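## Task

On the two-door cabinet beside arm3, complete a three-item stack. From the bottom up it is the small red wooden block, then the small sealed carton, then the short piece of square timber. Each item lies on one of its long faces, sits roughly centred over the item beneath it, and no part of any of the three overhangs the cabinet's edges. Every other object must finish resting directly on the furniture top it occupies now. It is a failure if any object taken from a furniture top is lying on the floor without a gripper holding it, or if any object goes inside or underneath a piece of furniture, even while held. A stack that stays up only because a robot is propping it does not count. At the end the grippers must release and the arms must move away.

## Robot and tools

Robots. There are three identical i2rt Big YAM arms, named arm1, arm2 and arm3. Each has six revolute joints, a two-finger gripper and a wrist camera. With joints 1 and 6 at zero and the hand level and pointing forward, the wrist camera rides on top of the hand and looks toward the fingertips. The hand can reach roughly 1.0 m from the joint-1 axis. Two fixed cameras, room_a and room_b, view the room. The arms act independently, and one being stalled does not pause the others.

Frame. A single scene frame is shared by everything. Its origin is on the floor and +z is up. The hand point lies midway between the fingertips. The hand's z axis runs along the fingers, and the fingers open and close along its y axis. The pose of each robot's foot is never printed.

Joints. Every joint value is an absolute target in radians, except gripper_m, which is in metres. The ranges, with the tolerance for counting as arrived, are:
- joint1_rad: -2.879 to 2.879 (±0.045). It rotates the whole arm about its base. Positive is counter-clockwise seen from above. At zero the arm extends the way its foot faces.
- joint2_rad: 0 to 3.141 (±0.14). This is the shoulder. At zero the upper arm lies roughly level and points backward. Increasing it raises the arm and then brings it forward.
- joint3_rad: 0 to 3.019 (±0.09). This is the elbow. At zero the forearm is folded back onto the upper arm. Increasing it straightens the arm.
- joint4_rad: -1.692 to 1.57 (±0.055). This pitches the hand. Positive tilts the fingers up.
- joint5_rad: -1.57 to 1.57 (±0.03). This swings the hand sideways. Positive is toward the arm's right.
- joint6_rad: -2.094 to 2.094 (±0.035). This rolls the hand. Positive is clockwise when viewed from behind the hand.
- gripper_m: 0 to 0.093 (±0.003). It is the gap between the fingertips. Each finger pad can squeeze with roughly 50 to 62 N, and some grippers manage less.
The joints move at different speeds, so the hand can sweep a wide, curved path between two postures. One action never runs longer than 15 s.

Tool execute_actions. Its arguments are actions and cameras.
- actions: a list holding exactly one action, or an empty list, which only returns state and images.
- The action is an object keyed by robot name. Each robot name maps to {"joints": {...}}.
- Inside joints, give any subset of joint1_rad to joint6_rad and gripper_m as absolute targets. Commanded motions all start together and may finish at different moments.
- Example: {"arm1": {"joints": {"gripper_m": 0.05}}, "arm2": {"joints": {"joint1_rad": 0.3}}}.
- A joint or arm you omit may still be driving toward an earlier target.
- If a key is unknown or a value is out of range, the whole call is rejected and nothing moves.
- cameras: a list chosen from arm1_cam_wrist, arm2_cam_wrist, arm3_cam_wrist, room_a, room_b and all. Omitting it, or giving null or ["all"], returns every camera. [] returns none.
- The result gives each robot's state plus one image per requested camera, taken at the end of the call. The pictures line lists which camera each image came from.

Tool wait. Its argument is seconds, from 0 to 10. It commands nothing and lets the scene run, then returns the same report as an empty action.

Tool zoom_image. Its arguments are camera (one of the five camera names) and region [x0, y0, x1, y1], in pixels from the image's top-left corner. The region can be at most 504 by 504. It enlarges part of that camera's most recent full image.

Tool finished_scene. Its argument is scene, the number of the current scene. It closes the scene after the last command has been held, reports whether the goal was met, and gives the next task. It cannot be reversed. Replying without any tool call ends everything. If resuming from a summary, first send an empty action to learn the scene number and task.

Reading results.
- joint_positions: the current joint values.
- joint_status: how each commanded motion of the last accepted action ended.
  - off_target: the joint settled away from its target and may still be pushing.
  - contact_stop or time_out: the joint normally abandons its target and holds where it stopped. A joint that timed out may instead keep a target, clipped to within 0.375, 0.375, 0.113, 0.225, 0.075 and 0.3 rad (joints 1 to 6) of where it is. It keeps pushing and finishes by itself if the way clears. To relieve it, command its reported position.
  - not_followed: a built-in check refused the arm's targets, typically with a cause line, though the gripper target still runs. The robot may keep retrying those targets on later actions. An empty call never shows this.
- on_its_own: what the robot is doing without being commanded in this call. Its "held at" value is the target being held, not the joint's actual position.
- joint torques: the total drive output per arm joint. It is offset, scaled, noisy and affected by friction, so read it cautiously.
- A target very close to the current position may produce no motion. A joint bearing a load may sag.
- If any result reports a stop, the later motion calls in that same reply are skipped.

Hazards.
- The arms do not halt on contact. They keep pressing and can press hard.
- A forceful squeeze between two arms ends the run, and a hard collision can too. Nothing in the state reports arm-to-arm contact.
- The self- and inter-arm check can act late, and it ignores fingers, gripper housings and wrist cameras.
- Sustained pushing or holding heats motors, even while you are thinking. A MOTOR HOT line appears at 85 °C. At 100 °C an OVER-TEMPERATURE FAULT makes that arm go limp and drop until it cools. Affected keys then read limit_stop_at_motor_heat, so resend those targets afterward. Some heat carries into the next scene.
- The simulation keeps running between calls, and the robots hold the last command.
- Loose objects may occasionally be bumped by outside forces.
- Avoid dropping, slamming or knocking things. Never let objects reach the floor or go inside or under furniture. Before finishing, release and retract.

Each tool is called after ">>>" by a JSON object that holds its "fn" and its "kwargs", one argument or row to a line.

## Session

>>> {"fn": "execute_actions", "kwargs": {
  "actions": []
}}

Scene clock: 0.00 s.
Joint torques (N m, as the arm reports them, + toward a larger angle): no reading
arm1.joint_positions: joint1_rad=-0.452 joint2_rad=+0.490 joint3_rad=+1.620 joint4_rad=-1.339 joint5_rad=-0.190 joint6_rad=+0.044 gripper_m=+0.095
arm1.joint_status: not commanded
arm1.hand: x=+1.1847 y=+0.1103 z=+1.4878 quat_wxyz=(-0.475, +0.466, -0.617, -0.421) (m; scene frame)
arm2.joint_positions: joint1_rad=-0.072 joint2_rad=+0.303 joint3_rad=+1.596 joint4_rad=-1.477 joint5_rad=+0.265 joint6_rad=-0.463 gripper_m=+0.094
arm2.joint_status: not commanded
arm2.hand: x=+0.0721 y=-0.1014 z=+1.5239 quat_wxyz=(-0.600, +0.586, -0.500, -0.215) (m; scene frame)
arm3.joint_positions: joint1_rad=-0.189 joint2_rad=+0.306 joint3_rad=+1.678 joint4_rad=-1.455 joint5_rad=-0.141 joint6_rad=+0.420 gripper_m=+0.095
arm3.joint_status: not commanded
arm3.hand: x=-1.1779 y=+0.1245 z=+1.5118 quat_wxyz=(-0.528, -0.658, -0.328, +0.424) (m; scene frame)
pictures: arm1_cam_wrist, arm2_cam_wrist, arm3_cam_wrist, room_a, room_b
Images, in order (width x height): arm1_cam_wrist 616x616, arm2_cam_wrist 616x616, arm3_cam_wrist 616x616, room_a 504x504, room_b 504x504.

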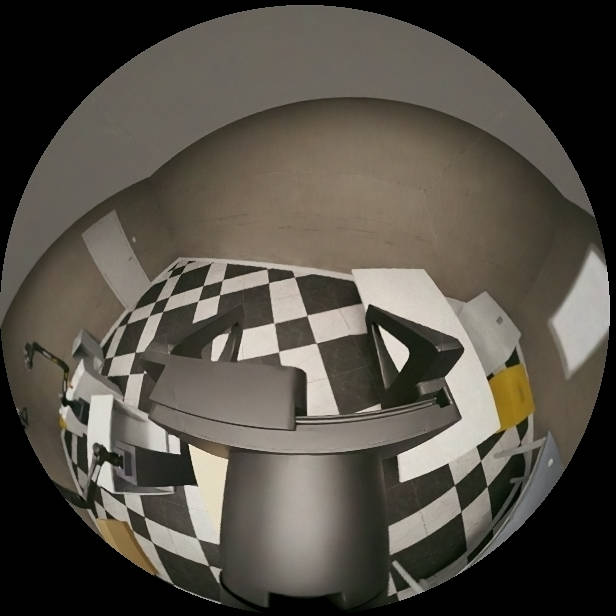

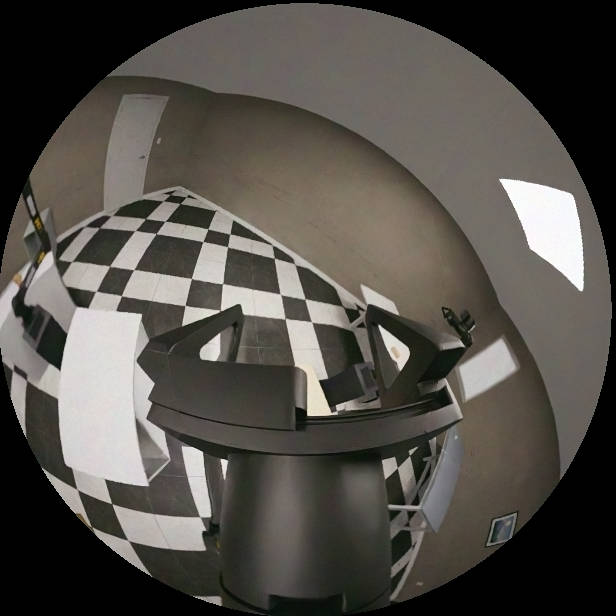

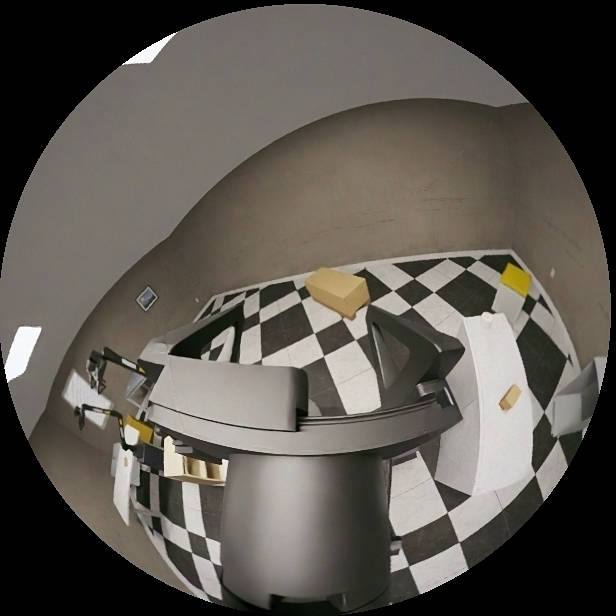

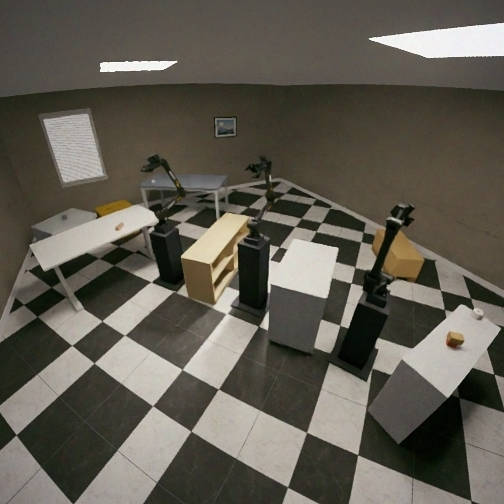

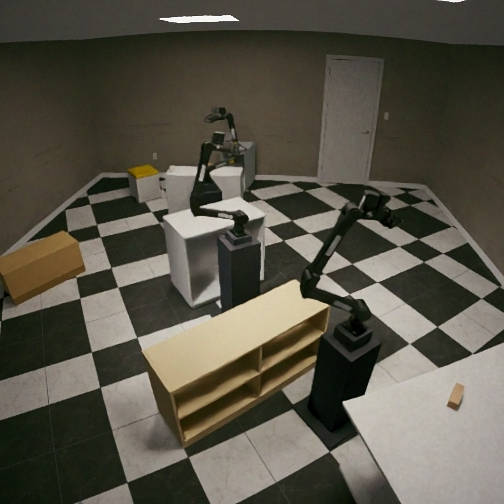

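>>> {"fn": "execute_actions", "kwargs": {
  "actions": [
    {"arm1": {"joints": {"joint1_rad": -1.25, "joint2_rad": 1.56, "joint3_rad": 1.47, "joint4_rad": -1.48, "joint5_rad": 0, "joint6_rad": 0}}, "arm3": {"joints": {"joint1_rad": -1.78, "joint2_rad": 1.55, "joint3_rad": 1.47, "joint4_rad": -1.465, "joint5_rad": 0, "joint6_rad": 0}}, "arm2": {"joints": {"joint1_rad": -1.5, "joint2_rad": 0.3, "joint3_rad": 0.82, "joint4_rad": -1.4, "joint5_rad": 0, "joint6_rad": 0}}}
  ],
  "cameras": ["arm1_cam_wrist", "arm2_cam_wrist", "arm3_cam_wrist"]
}}

Scene clock: 3.40 s.
Joint torques (N m, as the arm reports them, + toward a larger angle): arm1=[ -1.54 -12.44  10.34  -0.26   0.1   -0.02] | arm2=[-2.11  5.1   9.37  1.72  0.01  0.14] | arm3=[  0.13 -14.59  10.61   0.03   0.15  -0.05]
arm1.joint_positions: joint1_rad=-1.256 joint2_rad=+1.568 joint3_rad=+1.454 joint4_rad=-1.465 joint5_rad=+0.000 joint6_rad=+0.008 gripper_m=+0.095
arm1.joint_status: all done
arm1.hand: x=+1.6055 y=+0.1613 z=+1.0480 quat_wxyz=(-0.001, +0.183, -0.983, -0.003) (m; scene frame)
arm2.joint_positions: joint1_rad=-1.490 joint2_rad=+0.301 joint3_rad=+0.821 joint4_rad=-1.411 joint5_rad=+0.002 joint6_rad=-0.014 gripper_m=+0.094
arm2.joint_status: all done
arm2.hand: x=+0.1919 y=-0.1128 z=+1.1990 quat_wxyz=(-0.335, +0.037, -0.942, -0.001) (m; scene frame)
arm3.joint_positions: joint1_rad=-1.786 joint2_rad=+1.552 joint3_rad=+1.466 joint4_rad=-1.456 joint5_rad=+0.000 joint6_rad=+0.009 gripper_m=+0.095
arm3.joint_status: all done
arm3.hand: x=-1.6360 y=+0.3087 z=+1.0801 quat_wxyz=(+0.003, -0.981, +0.194, +0.014) (m; scene frame)
pictures: arm1_cam_wrist, arm2_cam_wrist, arm3_cam_wrist
Images, in order (width x height): arm1_cam_wrist 616x616, arm2_cam_wrist 616x616, arm3_cam_wrist 616x616.

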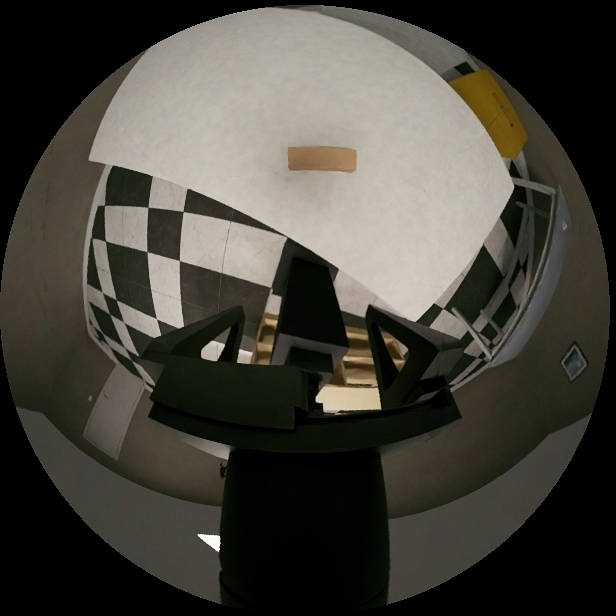

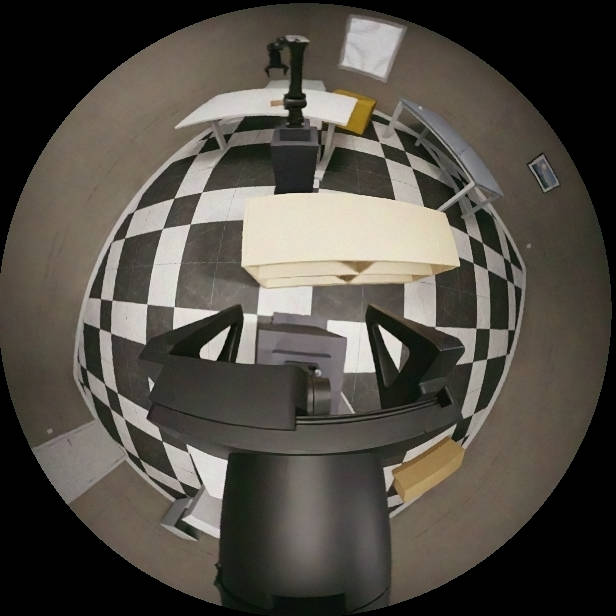

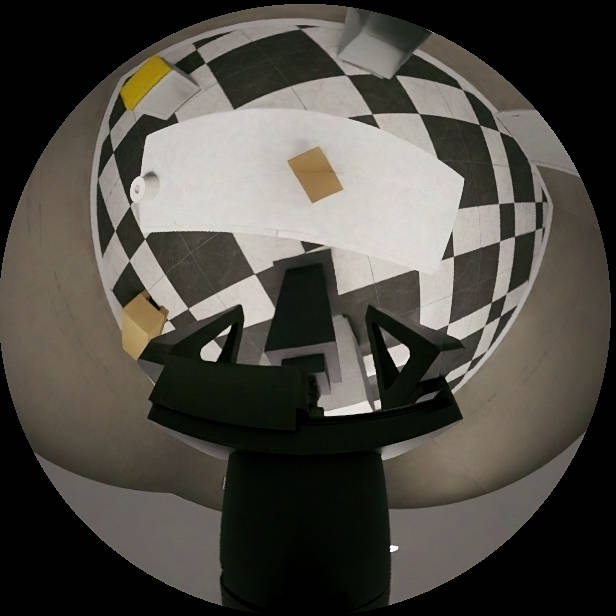

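>>> {"fn": "zoom_image", "kwargs": {
  "camera": "arm1_cam_wrist",
  "region": [270, 120, 380, 200]
}}

>>> {"fn": "zoom_image", "kwargs": {
  "camera": "arm3_cam_wrist",
  "region": [265, 130, 365, 220]
}}

Region (270, 120, 380, 200) of arm1_cam_wrist's 616x616 image, scaled by 4.582, with more detail than that image has; it fills the top 367 rows of this view, and the rest is white.

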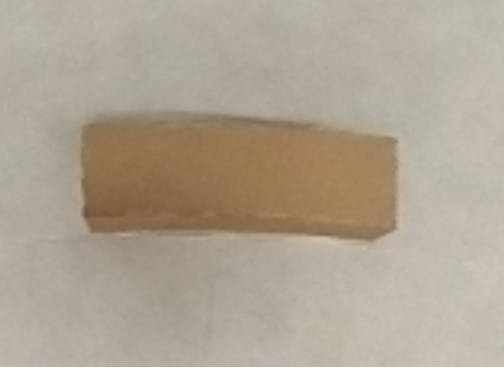

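Region (265, 130, 365, 220) of arm3_cam_wrist's 616x616 image, scaled by 5.040, with more detail than that image has; it fills the top 454 rows of this view, and the rest is white.

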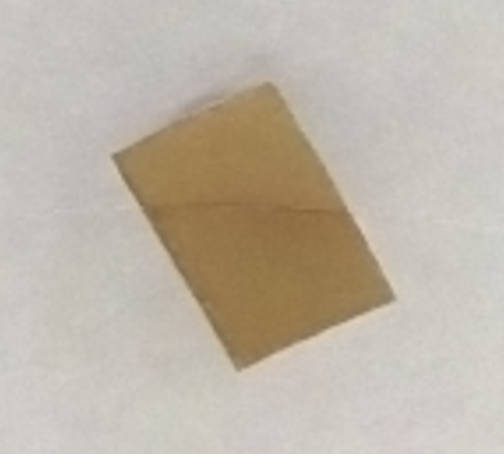

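>>> {"fn": "execute_actions", "kwargs": {
  "actions": [
    {"arm1": {"joints": {"joint1_rad": -1.315, "joint2_rad": 2.1, "joint3_rad": 1.757, "joint4_rad": -1.19, "joint6_rad": 1.514}}, "arm3": {"joints": {"joint1_rad": -1.815, "joint2_rad": 1.935, "joint3_rad": 1.69, "joint4_rad": -1.27, "joint6_rad": -0.52}}}
  ],
  "cameras": ["arm1_cam_wrist", "arm3_cam_wrist"]
}}

>>> {"fn": "zoom_image", "kwargs": {
  "camera": "arm1_cam_wrist",
  "region": [230, 180, 380, 340]
}}

>>> {"fn": "zoom_image", "kwargs": {
  "camera": "arm3_cam_wrist",
  "region": [230, 180, 380, 340]
}}

Scene clock: 7.60 s.
Joint torques (N m, as the arm reports them, + toward a larger angle): arm1=[ -1.21 -18.08  10.39   1.33   0.22   0.15] | arm2=[-2.15  5.13  9.37  1.73  0.01  0.14] | arm3=[ -0.24 -22.58  12.78   0.4    0.11  -0.05]
arm1.joint_positions: joint1_rad=-1.314 joint2_rad=+2.103 joint3_rad=+1.733 joint4_rad=-1.203 joint5_rad=+0.000 joint6_rad=+1.505 gripper_m=+0.095
arm1.joint_status: all done
arm1.hand: x=+1.7695 y=+0.1879 z=+0.8672 quat_wxyz=(+0.000, -0.560, -0.829, -0.005) (m; scene frame)
arm2.joint_positions: joint1_rad=-1.490 joint2_rad=+0.301 joint3_rad=+0.821 joint4_rad=-1.411 joint5_rad=+0.002 joint6_rad=-0.014 gripper_m=+0.094
arm2.joint_status: not commanded
arm2.hand: x=+0.1919 y=-0.1128 z=+1.1990 quat_wxyz=(-0.335, +0.037, -0.942, -0.001) (m; scene frame)
arm3.joint_positions: joint1_rad=-1.813 joint2_rad=+1.954 joint3_rad=+1.657 joint4_rad=-1.275 joint5_rad=+0.000 joint6_rad=-0.512 gripper_m=+0.095
arm3.joint_status: all done
arm3.hand: x=-1.7423 y=+0.3687 z=+0.9472 quat_wxyz=(+0.000, -0.999, -0.051, +0.000) (m; scene frame)
pictures: arm1_cam_wrist, arm3_cam_wrist
Images, in order (width x height): arm1_cam_wrist 616x616, arm3_cam_wrist 616x616.

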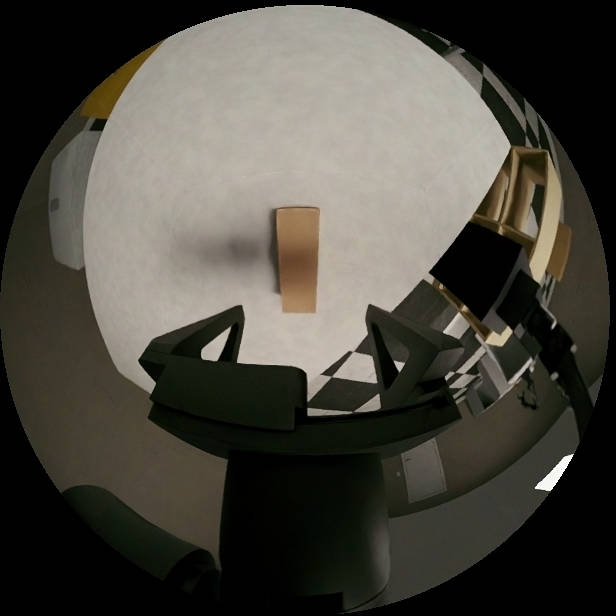

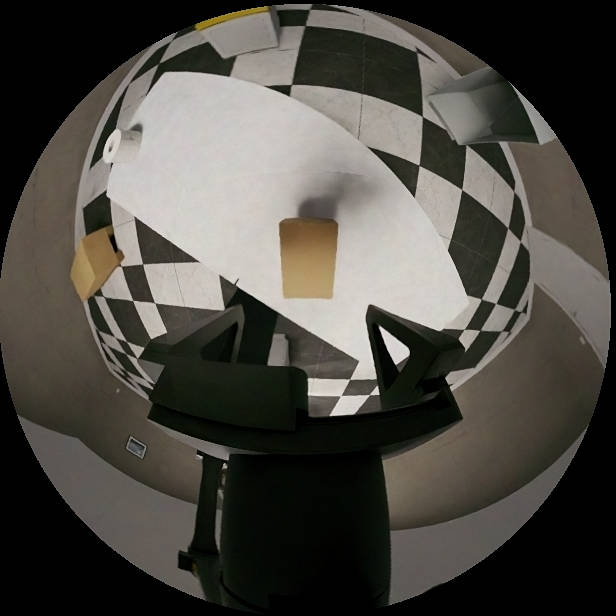

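Region (230, 180, 380, 340) of arm1_cam_wrist's 616x616 image, scaled by 3.150, with more detail than that image has; it fills the left 472 columns of this view, and the rest is white.

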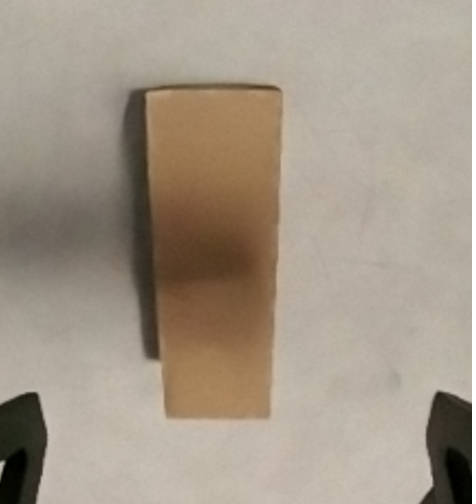

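Region (230, 180, 380, 340) of arm3_cam_wrist's 616x616 image, scaled by 3.150, with more detail than that image has; it fills the left 472 columns of this view, and the rest is white.

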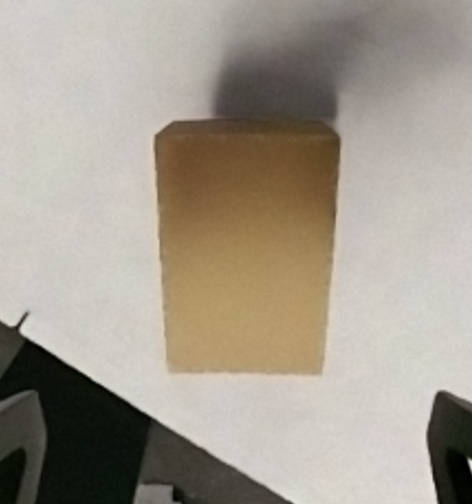

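>>> {"fn": "execute_actions", "kwargs": {
  "actions": [
    {"arm1": {"joints": {"joint2_rad": 2.255, "joint3_rad": 1.713, "joint4_rad": -1.003}}, "arm3": {"joints": {"joint2_rad": 1.6, "joint1_rad": -1.5}}}
  ],
  "cameras": ["arm1_cam_wrist", "room_a"]
}}

Scene clock: 10.63 s.
Joint torques (N m, as the arm reports them, + toward a larger angle): arm1=[ -1.18 -19.75   9.04   1.31   0.17   0.1 ] | arm2=[-2.12  5.13  9.36  1.71  0.01  0.14] | arm3=[  0.34 -15.27  12.99   0.91   0.15   0.  ]
arm1.joint_positions: joint1_rad=-1.314 joint2_rad=+2.267 joint3_rad=+1.695 joint4_rad=-1.019 joint5_rad=+0.000 joint6_rad=+1.506 gripper_m=+0.095
arm1.joint_status: all done
arm1.hand: x=+1.7751 y=+0.1905 z=+0.7540 quat_wxyz=(+0.006, -0.560, -0.828, +0.002) (m; scene frame)
arm2.joint_positions: joint1_rad=-1.490 joint2_rad=+0.301 joint3_rad=+0.821 joint4_rad=-1.411 joint5_rad=+0.002 joint6_rad=-0.014 gripper_m=+0.094
arm2.joint_status: not commanded
arm2.hand: x=+0.1919 y=-0.1128 z=+1.1990 quat_wxyz=(-0.335, +0.037, -0.942, -0.001) (m; scene frame)
arm3.joint_positions: joint1_rad=-1.506 joint2_rad=+1.592 joint3_rad=+1.667 joint4_rad=-1.275 joint5_rad=-0.001 joint6_rad=-0.514 gripper_m=+0.095
arm3.joint_status: all done
arm3.hand: x=-1.7650 y=+0.1906 z=+1.1553 quat_wxyz=(+0.055, -0.962, -0.201, +0.176) (m; scene frame)
pictures: arm1_cam_wrist, room_a
Images, in order (width x height): arm1_cam_wrist 616x616, room_a 504x504.

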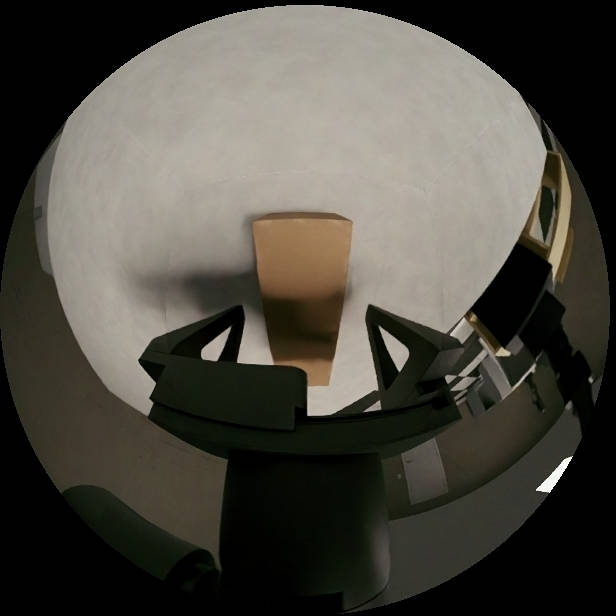

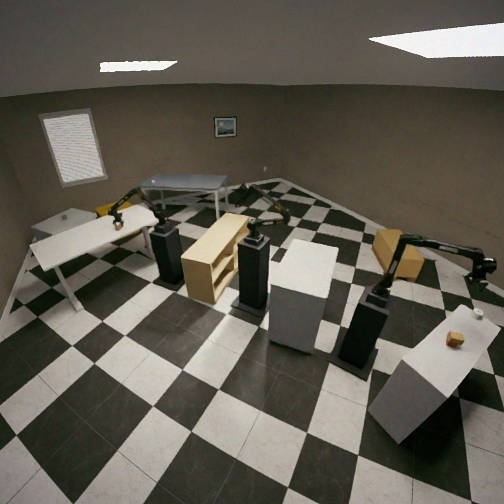

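>>> {"fn": "execute_actions", "kwargs": {
  "actions": [
    {"arm1": {"joints": {"gripper_m": 0.03}}}
  ],
  "cameras": []
}}

>>> {"fn": "execute_actions", "kwargs": {
  "actions": [
    {"arm1": {"joints": {"joint1_rad": 1.62, "joint2_rad": 2.04, "joint4_rad": -1.235}}, "arm3": {"joints": {"joint1_rad": 1.3, "joint2_rad": 0.3, "joint3_rad": 0.82, "joint4_rad": -1.4, "joint6_rad": 0}}}
  ],
  "cameras": ["arm1_cam_wrist", "arm2_cam_wrist", "arm3_cam_wrist"]
}}

Scene clock: 12.53 s.
Joint torques (N m, as the arm reports them, + toward a larger angle): arm1=[ -1.44 -19.84   9.16   1.39   0.23   0.07] | arm2=[-2.13  5.21  9.36  1.72  0.01  0.14] | arm3=[ -0.1  -15.38  13.     0.9    0.16  -0.01]
arm1.joint_positions: joint1_rad=-1.314 joint2_rad=+2.267 joint3_rad=+1.695 joint4_rad=-1.018 joint5_rad=+0.000 joint6_rad=+1.507 gripper_m=+0.046
arm1.joint_status: gripper_m off_target (ended at +0.046, target +0.030)
arm1.hand: x=+1.7754 y=+0.1906 z=+0.7540 quat_wxyz=(+0.006, -0.560, -0.828, +0.002) (m; scene frame)
arm2.joint_positions: joint1_rad=-1.490 joint2_rad=+0.301 joint3_rad=+0.821 joint4_rad=-1.411 joint5_rad=+0.002 joint6_rad=-0.014 gripper_m=+0.094
arm2.joint_status: not commanded
arm2.hand: x=+0.1919 y=-0.1128 z=+1.1990 quat_wxyz=(-0.335, +0.037, -0.942, -0.001) (m; scene frame)
arm3.joint_positions: joint1_rad=-1.506 joint2_rad=+1.592 joint3_rad=+1.667 joint4_rad=-1.275 joint5_rad=-0.001 joint6_rad=-0.514 gripper_m=+0.095
arm3.joint_status: not commanded
arm3.hand: x=-1.7650 y=+0.1906 z=+1.1553 quat_wxyz=(+0.055, -0.962, -0.201, +0.176) (m; scene frame)
pictures: none
No camera images: the call's "cameras" was empty. Leave "cameras" out to get every camera's image.

Scene clock: 15.20 s.
Joint torques (N m, as the arm reports them, + toward a larger angle): arm1=[ -1.37 -19.02   8.94  -0.14   0.28   0.11] | arm2=[-2.11  5.14  9.37  1.72  0.01  0.14] | arm3=[-0.06  4.31  9.73  1.04  0.18  0.13]
arm1.joint_positions: joint1_rad=+1.629 joint2_rad=+2.059 joint3_rad=+1.707 joint4_rad=-1.220 joint5_rad=-0.002 joint6_rad=+1.507 gripper_m=+0.046
arm1.joint_status: all done
arm1.hand: x=+0.5593 y=-0.0803 z=+0.8736 quat_wxyz=(-0.005, +0.769, -0.640, +0.001) (m; scene frame)
arm2.joint_positions: joint1_rad=-1.490 joint2_rad=+0.301 joint3_rad=+0.821 joint4_rad=-1.411 joint5_rad=+0.002 joint6_rad=-0.014 gripper_m=+0.094
arm2.joint_status: not commanded
arm2.hand: x=+0.1919 y=-0.1128 z=+1.1990 quat_wxyz=(-0.335, +0.037, -0.942, -0.001) (m; scene frame)
arm3.joint_positions: joint1_rad=+1.297 joint2_rad=+0.300 joint3_rad=+0.824 joint4_rad=-1.394 joint5_rad=-0.001 joint6_rad=-0.008 gripper_m=+0.095
arm3.joint_status: all done
arm3.hand: x=-1.0470 y=+0.0604 z=+1.1588 quat_wxyz=(-0.335, -0.201, -0.917, +0.076) (m; scene frame)
pictures: arm1_cam_wrist, arm2_cam_wrist, arm3_cam_wrist
Images, in order (width x height): arm1_cam_wrist 616x616, arm2_cam_wrist 616x616, arm3_cam_wrist 616x616.

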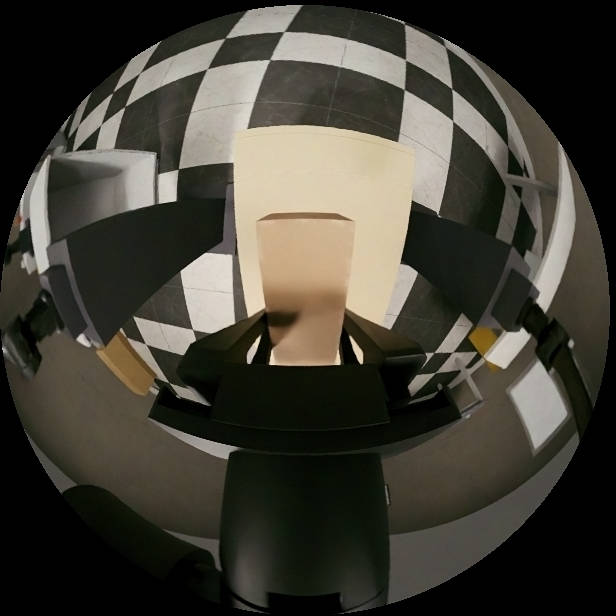

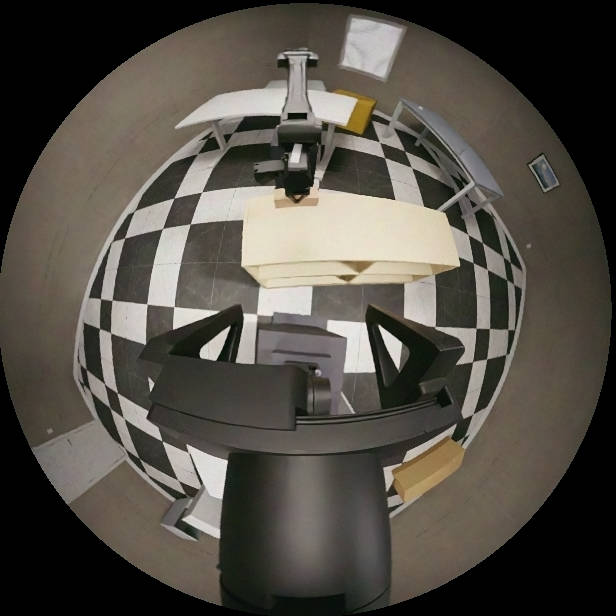

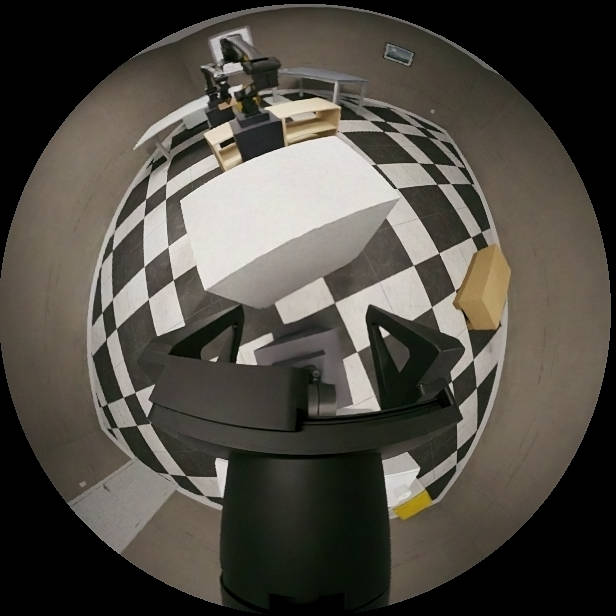

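>>> {"fn": "execute_actions", "kwargs": {
  "actions": [
    {"arm1": {"joints": {"joint2_rad": 2.24, "joint3_rad": 1.505, "joint4_rad": -0.785}}}
  ],
  "cameras": ["arm1_cam_wrist", "room_b"]
}}

Scene clock: 17.67 s.
Joint torques (N m, as the arm reports them, + toward a larger angle): arm1=[ -2.66 -18.1    8.89   1.19   0.28   0.1 ] | arm2=[-2.12  5.14  9.37  1.72  0.01  0.14] | arm3=[-0.08  4.25  9.73  1.01  0.17  0.14]
arm1.joint_positions: joint1_rad=+1.629 joint2_rad=+2.250 joint3_rad=+1.475 joint4_rad=-0.799 joint5_rad=-0.002 joint6_rad=+1.507 gripper_m=+0.046
arm1.joint_status: all done
arm1.hand: x=+0.5929 y=-0.0748 z=+0.6881 quat_wxyz=(-0.006, +0.769, -0.640, +0.001) (m; scene frame)
arm2.joint_positions: joint1_rad=-1.490 joint2_rad=+0.301 joint3_rad=+0.821 joint4_rad=-1.411 joint5_rad=+0.002 joint6_rad=-0.014 gripper_m=+0.094
arm2.joint_status: not commanded
arm2.hand: x=+0.1919 y=-0.1128 z=+1.1990 quat_wxyz=(-0.335, +0.037, -0.942, -0.001) (m; scene frame)
arm3.joint_positions: joint1_rad=+1.297 joint2_rad=+0.300 joint3_rad=+0.824 joint4_rad=-1.394 joint5_rad=-0.001 joint6_rad=-0.008 gripper_m=+0.095
arm3.joint_status: not commanded
arm3.hand: x=-1.0470 y=+0.0604 z=+1.1588 quat_wxyz=(-0.335, -0.201, -0.917, +0.076) (m; scene frame)
pictures: arm1_cam_wrist, room_b
Images, in order (width x height): arm1_cam_wrist 616x616, room_b 504x504.

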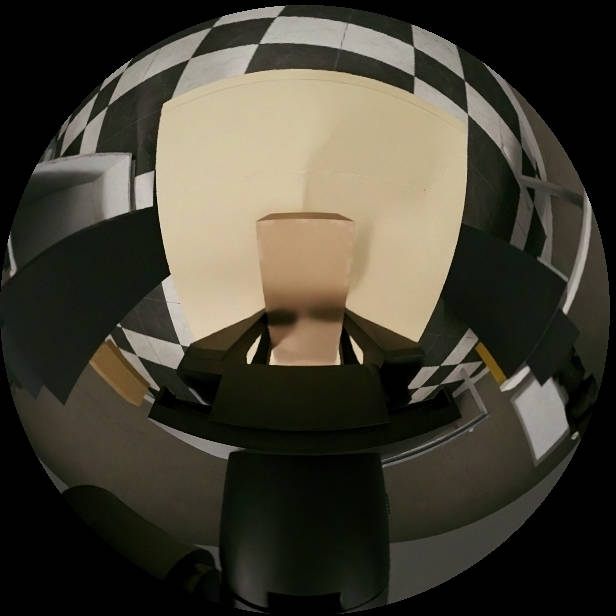

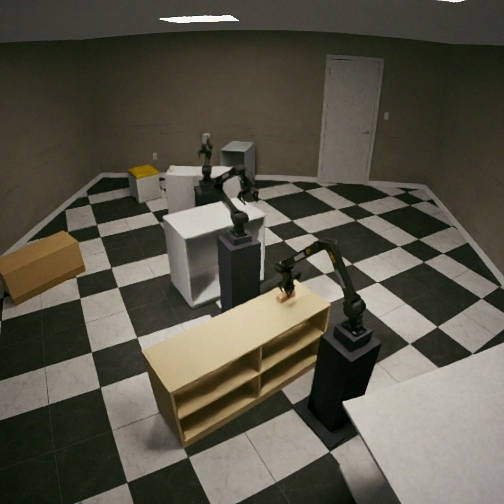

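>>> {"fn": "execute_actions", "kwargs": {
  "actions": []
}}

Scene clock: 19.73 s.
Joint torques (N m, as the arm reports them, + toward a larger angle): arm1=[ -2.66 -18.     8.85   1.2    0.29   0.14] | arm2=[-2.15  5.15  9.36  1.72  0.01  0.14] | arm3=[-0.08  4.3   9.63  0.98  0.18  0.13]
arm1.joint_positions: joint1_rad=+1.629 joint2_rad=+2.250 joint3_rad=+1.475 joint4_rad=-0.799 joint5_rad=-0.002 joint6_rad=+1.507 gripper_m=+0.046
arm1.joint_status: all done
arm1.hand: x=+0.5929 y=-0.0748 z=+0.6881 quat_wxyz=(-0.006, +0.769, -0.640, +0.001) (m; scene frame)
arm2.joint_positions: joint1_rad=-1.490 joint2_rad=+0.301 joint3_rad=+0.821 joint4_rad=-1.411 joint5_rad=+0.002 joint6_rad=-0.014 gripper_m=+0.094
arm2.joint_status: not commanded
arm2.hand: x=+0.1919 y=-0.1128 z=+1.1990 quat_wxyz=(-0.335, +0.037, -0.942, -0.001) (m; scene frame)
arm3.joint_positions: joint1_rad=+1.297 joint2_rad=+0.300 joint3_rad=+0.824 joint4_rad=-1.394 joint5_rad=-0.001 joint6_rad=-0.008 gripper_m=+0.095
arm3.joint_status: not commanded
arm3.hand: x=-1.0470 y=+0.0604 z=+1.1588 quat_wxyz=(-0.335, -0.201, -0.917, +0.076) (m; scene frame)
pictures: arm1_cam_wrist, arm2_cam_wrist, arm3_cam_wrist, room_a, room_b
Images, in order (width x height): arm1_cam_wrist 616x616, arm2_cam_wrist 616x616, arm3_cam_wrist 616x616, room_a 504x504, room_b 504x504.

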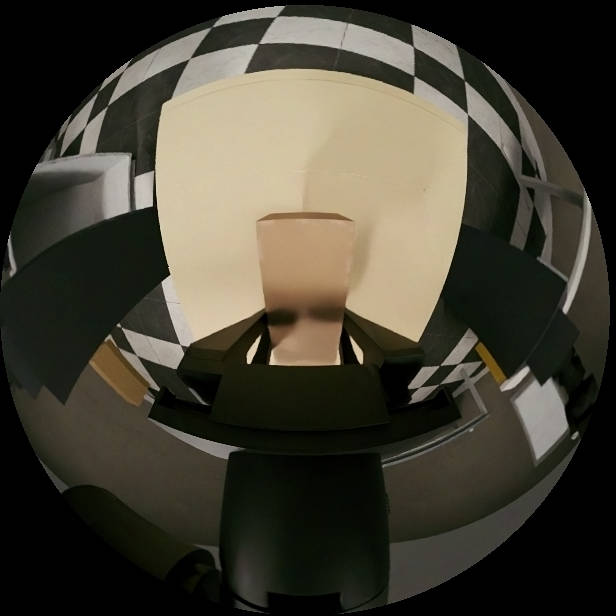

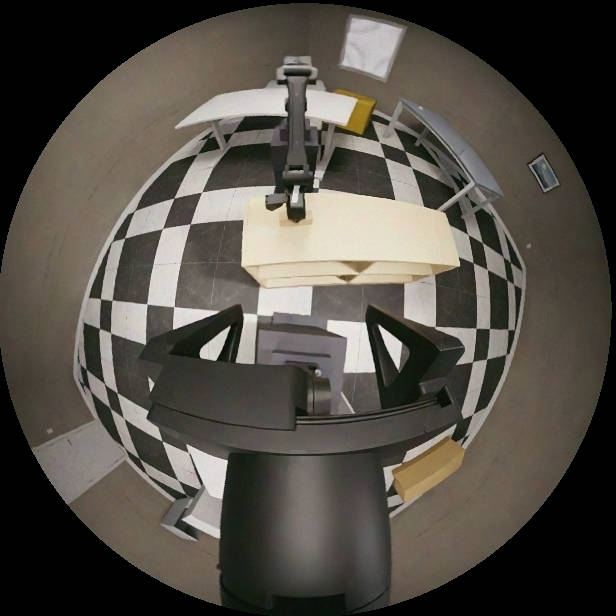

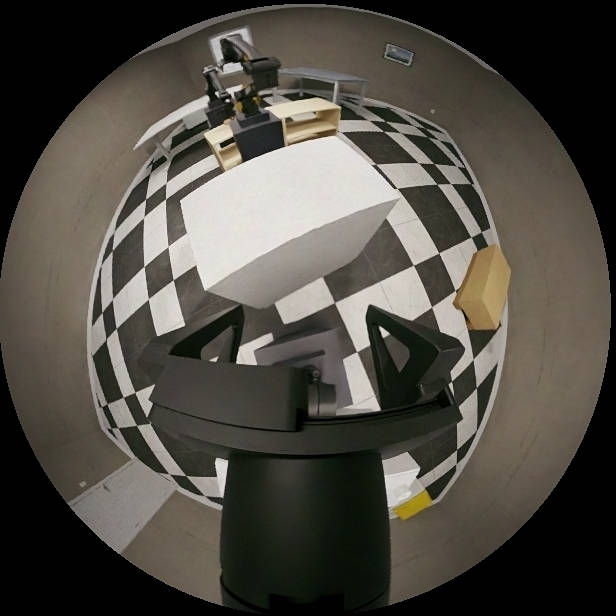

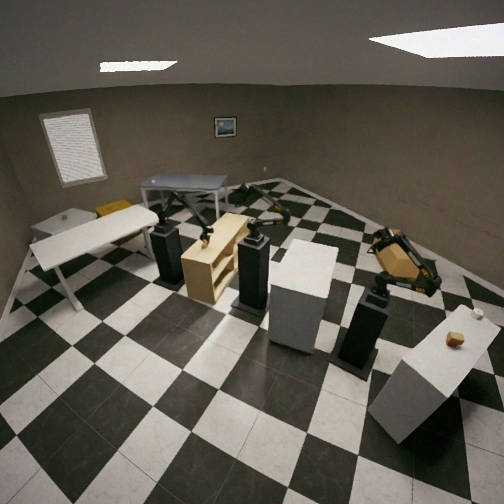

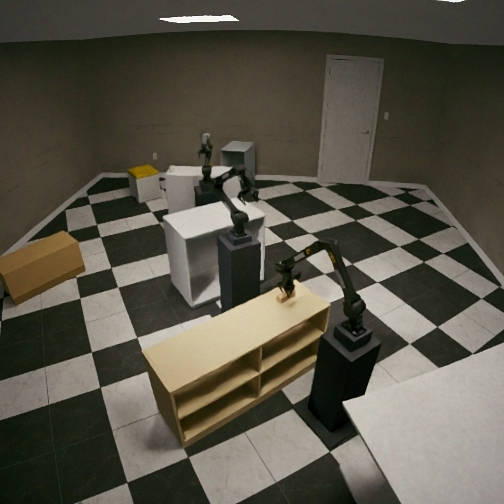

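>>> {"fn": "execute_actions", "kwargs": {
  "actions": [
    {"arm1": {"joints": {"joint2_rad": 2.27, "joint4_rad": -0.755}}}
  ],
  "cameras": ["room_b", "arm1_cam_wrist"]
}}

>>> {"fn": "zoom_image", "kwargs": {
  "camera": "room_b",
  "region": [250, 260, 330, 320]
}}

Scene clock: 21.03 s.
Joint torques (N m, as the arm reports them, + toward a larger angle): arm1=[ -2.18 -17.11   8.88   1.37   0.28   0.1 ] | arm2=[-2.14  5.16  9.37  1.71  0.01  0.14] | arm3=[-0.12  4.19  9.71  1.02  0.18  0.14]
arm1.joint_positions: joint1_rad=+1.629 joint2_rad=+2.267 joint3_rad=+1.475 joint4_rad=-0.771 joint5_rad=-0.002 joint6_rad=+1.507 gripper_m=+0.046
arm1.joint_status: all done
arm1.hand: x=+0.5909 y=-0.0750 z=+0.6784 quat_wxyz=(-0.002, +0.769, -0.640, -0.002) (m; scene frame)
arm2.joint_positions: joint1_rad=-1.490 joint2_rad=+0.301 joint3_rad=+0.821 joint4_rad=-1.411 joint5_rad=+0.002 joint6_rad=-0.014 gripper_m=+0.094
arm2.joint_status: not commanded
arm2.hand: x=+0.1919 y=-0.1128 z=+1.1990 quat_wxyz=(-0.335, +0.037, -0.942, -0.001) (m; scene frame)
arm3.joint_positions: joint1_rad=+1.297 joint2_rad=+0.300 joint3_rad=+0.824 joint4_rad=-1.394 joint5_rad=-0.001 joint6_rad=-0.008 gripper_m=+0.095
arm3.joint_status: not commanded
arm3.hand: x=-1.0470 y=+0.0604 z=+1.1588 quat_wxyz=(-0.335, -0.201, -0.917, +0.076) (m; scene frame)
pictures: arm1_cam_wrist, room_b
Images, in order (width x height): arm1_cam_wrist 616x616, room_b 504x504.

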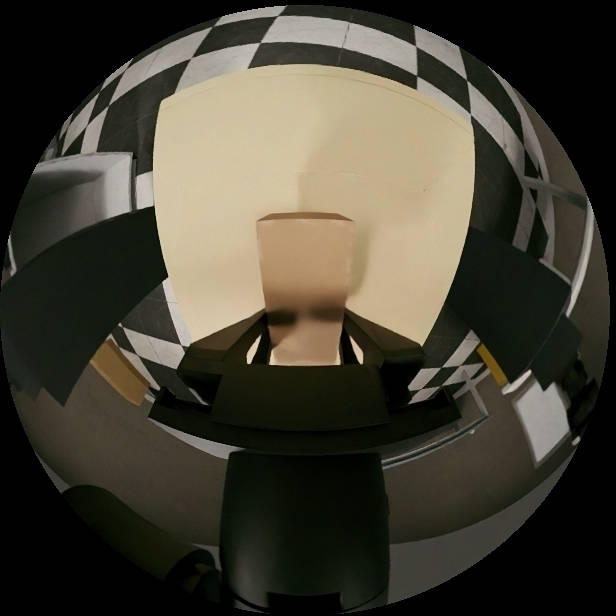

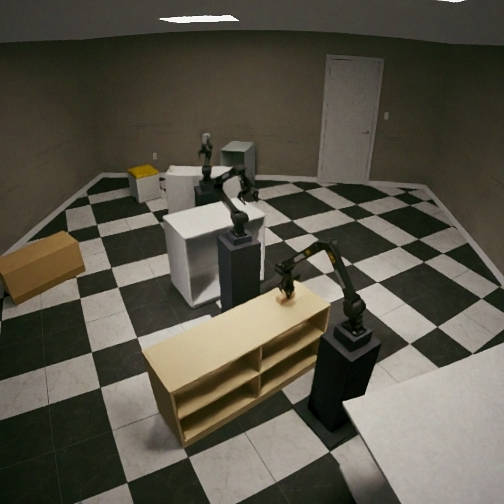

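Region (250, 260, 330, 320) of room_b's 504x504 image, scaled by 6.300, with more detail than that image has; it fills the top 378 rows of this view, and the rest is white.

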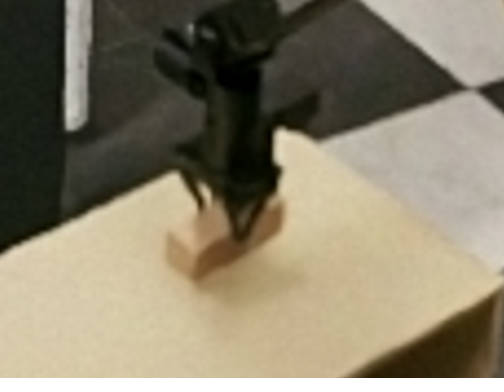

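>>> {"fn": "execute_actions", "kwargs": {
  "actions": [
    {"arm1": {"joints": {"joint2_rad": 2.30, "joint4_rad": -0.73}}, "arm2": {"joints": {"joint6_rad": 1.48}}}
  ],
  "cameras": ["room_b", "arm1_cam_wrist"]
}}

>>> {"fn": "zoom_image", "kwargs": {
  "camera": "room_b",
  "region": [250, 260, 330, 320]
}}

Scene clock: 23.47 s.
Joint torques (N m, as the arm reports them, + toward a larger angle): arm1=[ -2.31 -18.08   8.52   1.45   0.29   0.09] | arm2=[-2.12  5.23  9.31  1.66  0.09  0.07] | arm3=[0.15 4.35 9.74 1.02 0.16 0.15]
arm1.joint_positions: joint1_rad=+1.629 joint2_rad=+2.301 joint3_rad=+1.475 joint4_rad=-0.746 joint5_rad=-0.002 joint6_rad=+1.507 gripper_m=+0.046
arm1.joint_status: all done
arm1.hand: x=+0.5945 y=-0.0744 z=+0.6588 quat_wxyz=(-0.005, +0.769, -0.640, +0.001) (m; scene frame)
arm2.joint_positions: joint1_rad=-1.490 joint2_rad=+0.301 joint3_rad=+0.821 joint4_rad=-1.411 joint5_rad=+0.002 joint6_rad=+1.466 gripper_m=+0.094
arm2.joint_status: all done
arm2.hand: x=+0.1919 y=-0.1128 z=+1.1990 quat_wxyz=(-0.246, -0.607, -0.721, -0.227) (m; scene frame)
arm3.joint_positions: joint1_rad=+1.297 joint2_rad=+0.300 joint3_rad=+0.824 joint4_rad=-1.394 joint5_rad=-0.001 joint6_rad=-0.008 gripper_m=+0.095
arm3.joint_status: not commanded
arm3.hand: x=-1.0470 y=+0.0604 z=+1.1588 quat_wxyz=(-0.335, -0.201, -0.917, +0.076) (m; scene frame)
pictures: arm1_cam_wrist, room_b
Images, in order (width x height): arm1_cam_wrist 616x616, room_b 504x504.

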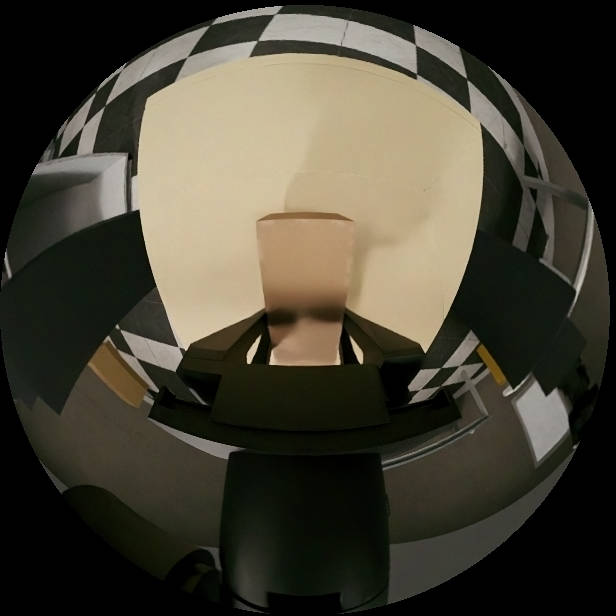

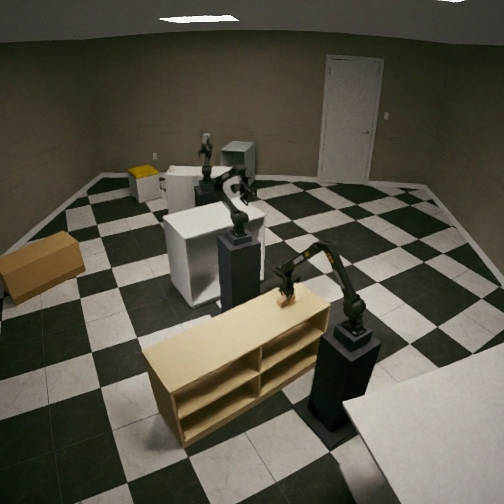

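Region (250, 260, 330, 320) of room_b's 504x504 image, scaled by 6.300, with more detail than that image has; it fills the top 378 rows of this view, and the rest is white.

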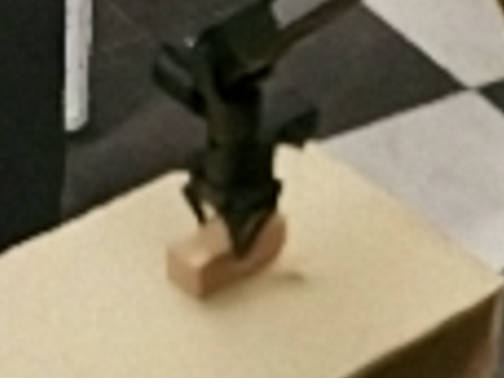

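>>> {"fn": "execute_actions", "kwargs": {
  "actions": [
    {"arm1": {"joints": {"joint2_rad": 2.325, "joint4_rad": -0.70}}}
  ],
  "cameras": ["room_b", "arm1_cam_wrist"]
}}

>>> {"fn": "zoom_image", "kwargs": {
  "camera": "room_b",
  "region": [250, 260, 330, 320]
}}

Scene clock: 25.07 s.
Joint torques (N m, as the arm reports them, + toward a larger angle): arm1=[ -2.53 -17.27   8.46   1.34   0.26   0.12] | arm2=[-2.11  5.21  9.31  1.66  0.09  0.08] | arm3=[-0.18  4.2   9.75  1.01  0.18  0.14]
arm1.joint_positions: joint1_rad=+1.629 joint2_rad=+2.323 joint3_rad=+1.475 joint4_rad=-0.716 joint5_rad=-0.002 joint6_rad=+1.507 gripper_m=+0.046
arm1.joint_status: all done
arm1.hand: x=+0.5936 y=-0.0744 z=+0.6468 quat_wxyz=(-0.002, +0.769, -0.640, -0.002) (m; scene frame)
arm2.joint_positions: joint1_rad=-1.490 joint2_rad=+0.301 joint3_rad=+0.821 joint4_rad=-1.411 joint5_rad=+0.002 joint6_rad=+1.466 gripper_m=+0.094
arm2.joint_status: not commanded
arm2.hand: x=+0.1919 y=-0.1128 z=+1.1990 quat_wxyz=(-0.246, -0.607, -0.720, -0.227) (m; scene frame)
arm3.joint_positions: joint1_rad=+1.297 joint2_rad=+0.300 joint3_rad=+0.824 joint4_rad=-1.394 joint5_rad=-0.001 joint6_rad=-0.008 gripper_m=+0.095
arm3.joint_status: not commanded
arm3.hand: x=-1.0470 y=+0.0604 z=+1.1588 quat_wxyz=(-0.335, -0.201, -0.917, +0.076) (m; scene frame)
pictures: arm1_cam_wrist, room_b
Images, in order (width x height): arm1_cam_wrist 616x616, room_b 504x504.

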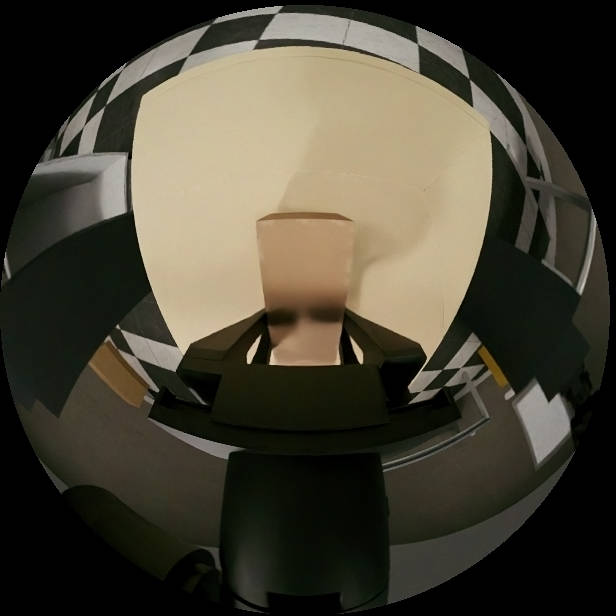

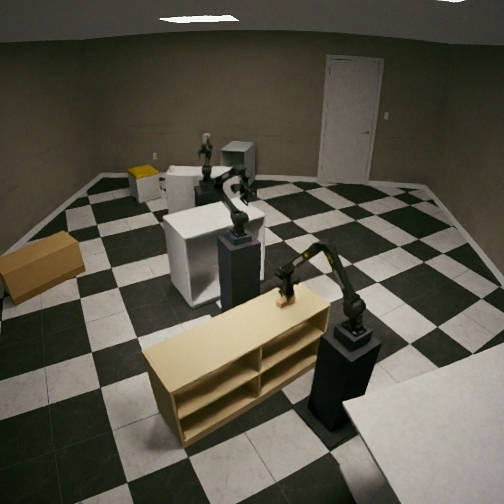

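Region (250, 260, 330, 320) of room_b's 504x504 image, scaled by 6.300, with more detail than that image has; it fills the top 378 rows of this view, and the rest is white.

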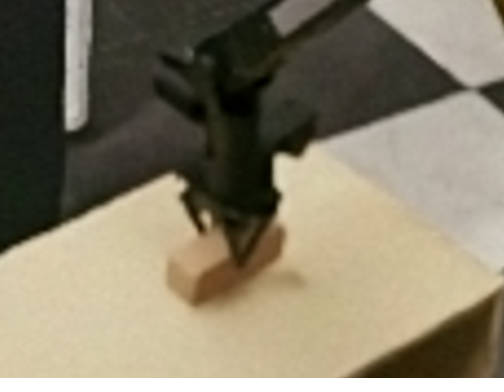

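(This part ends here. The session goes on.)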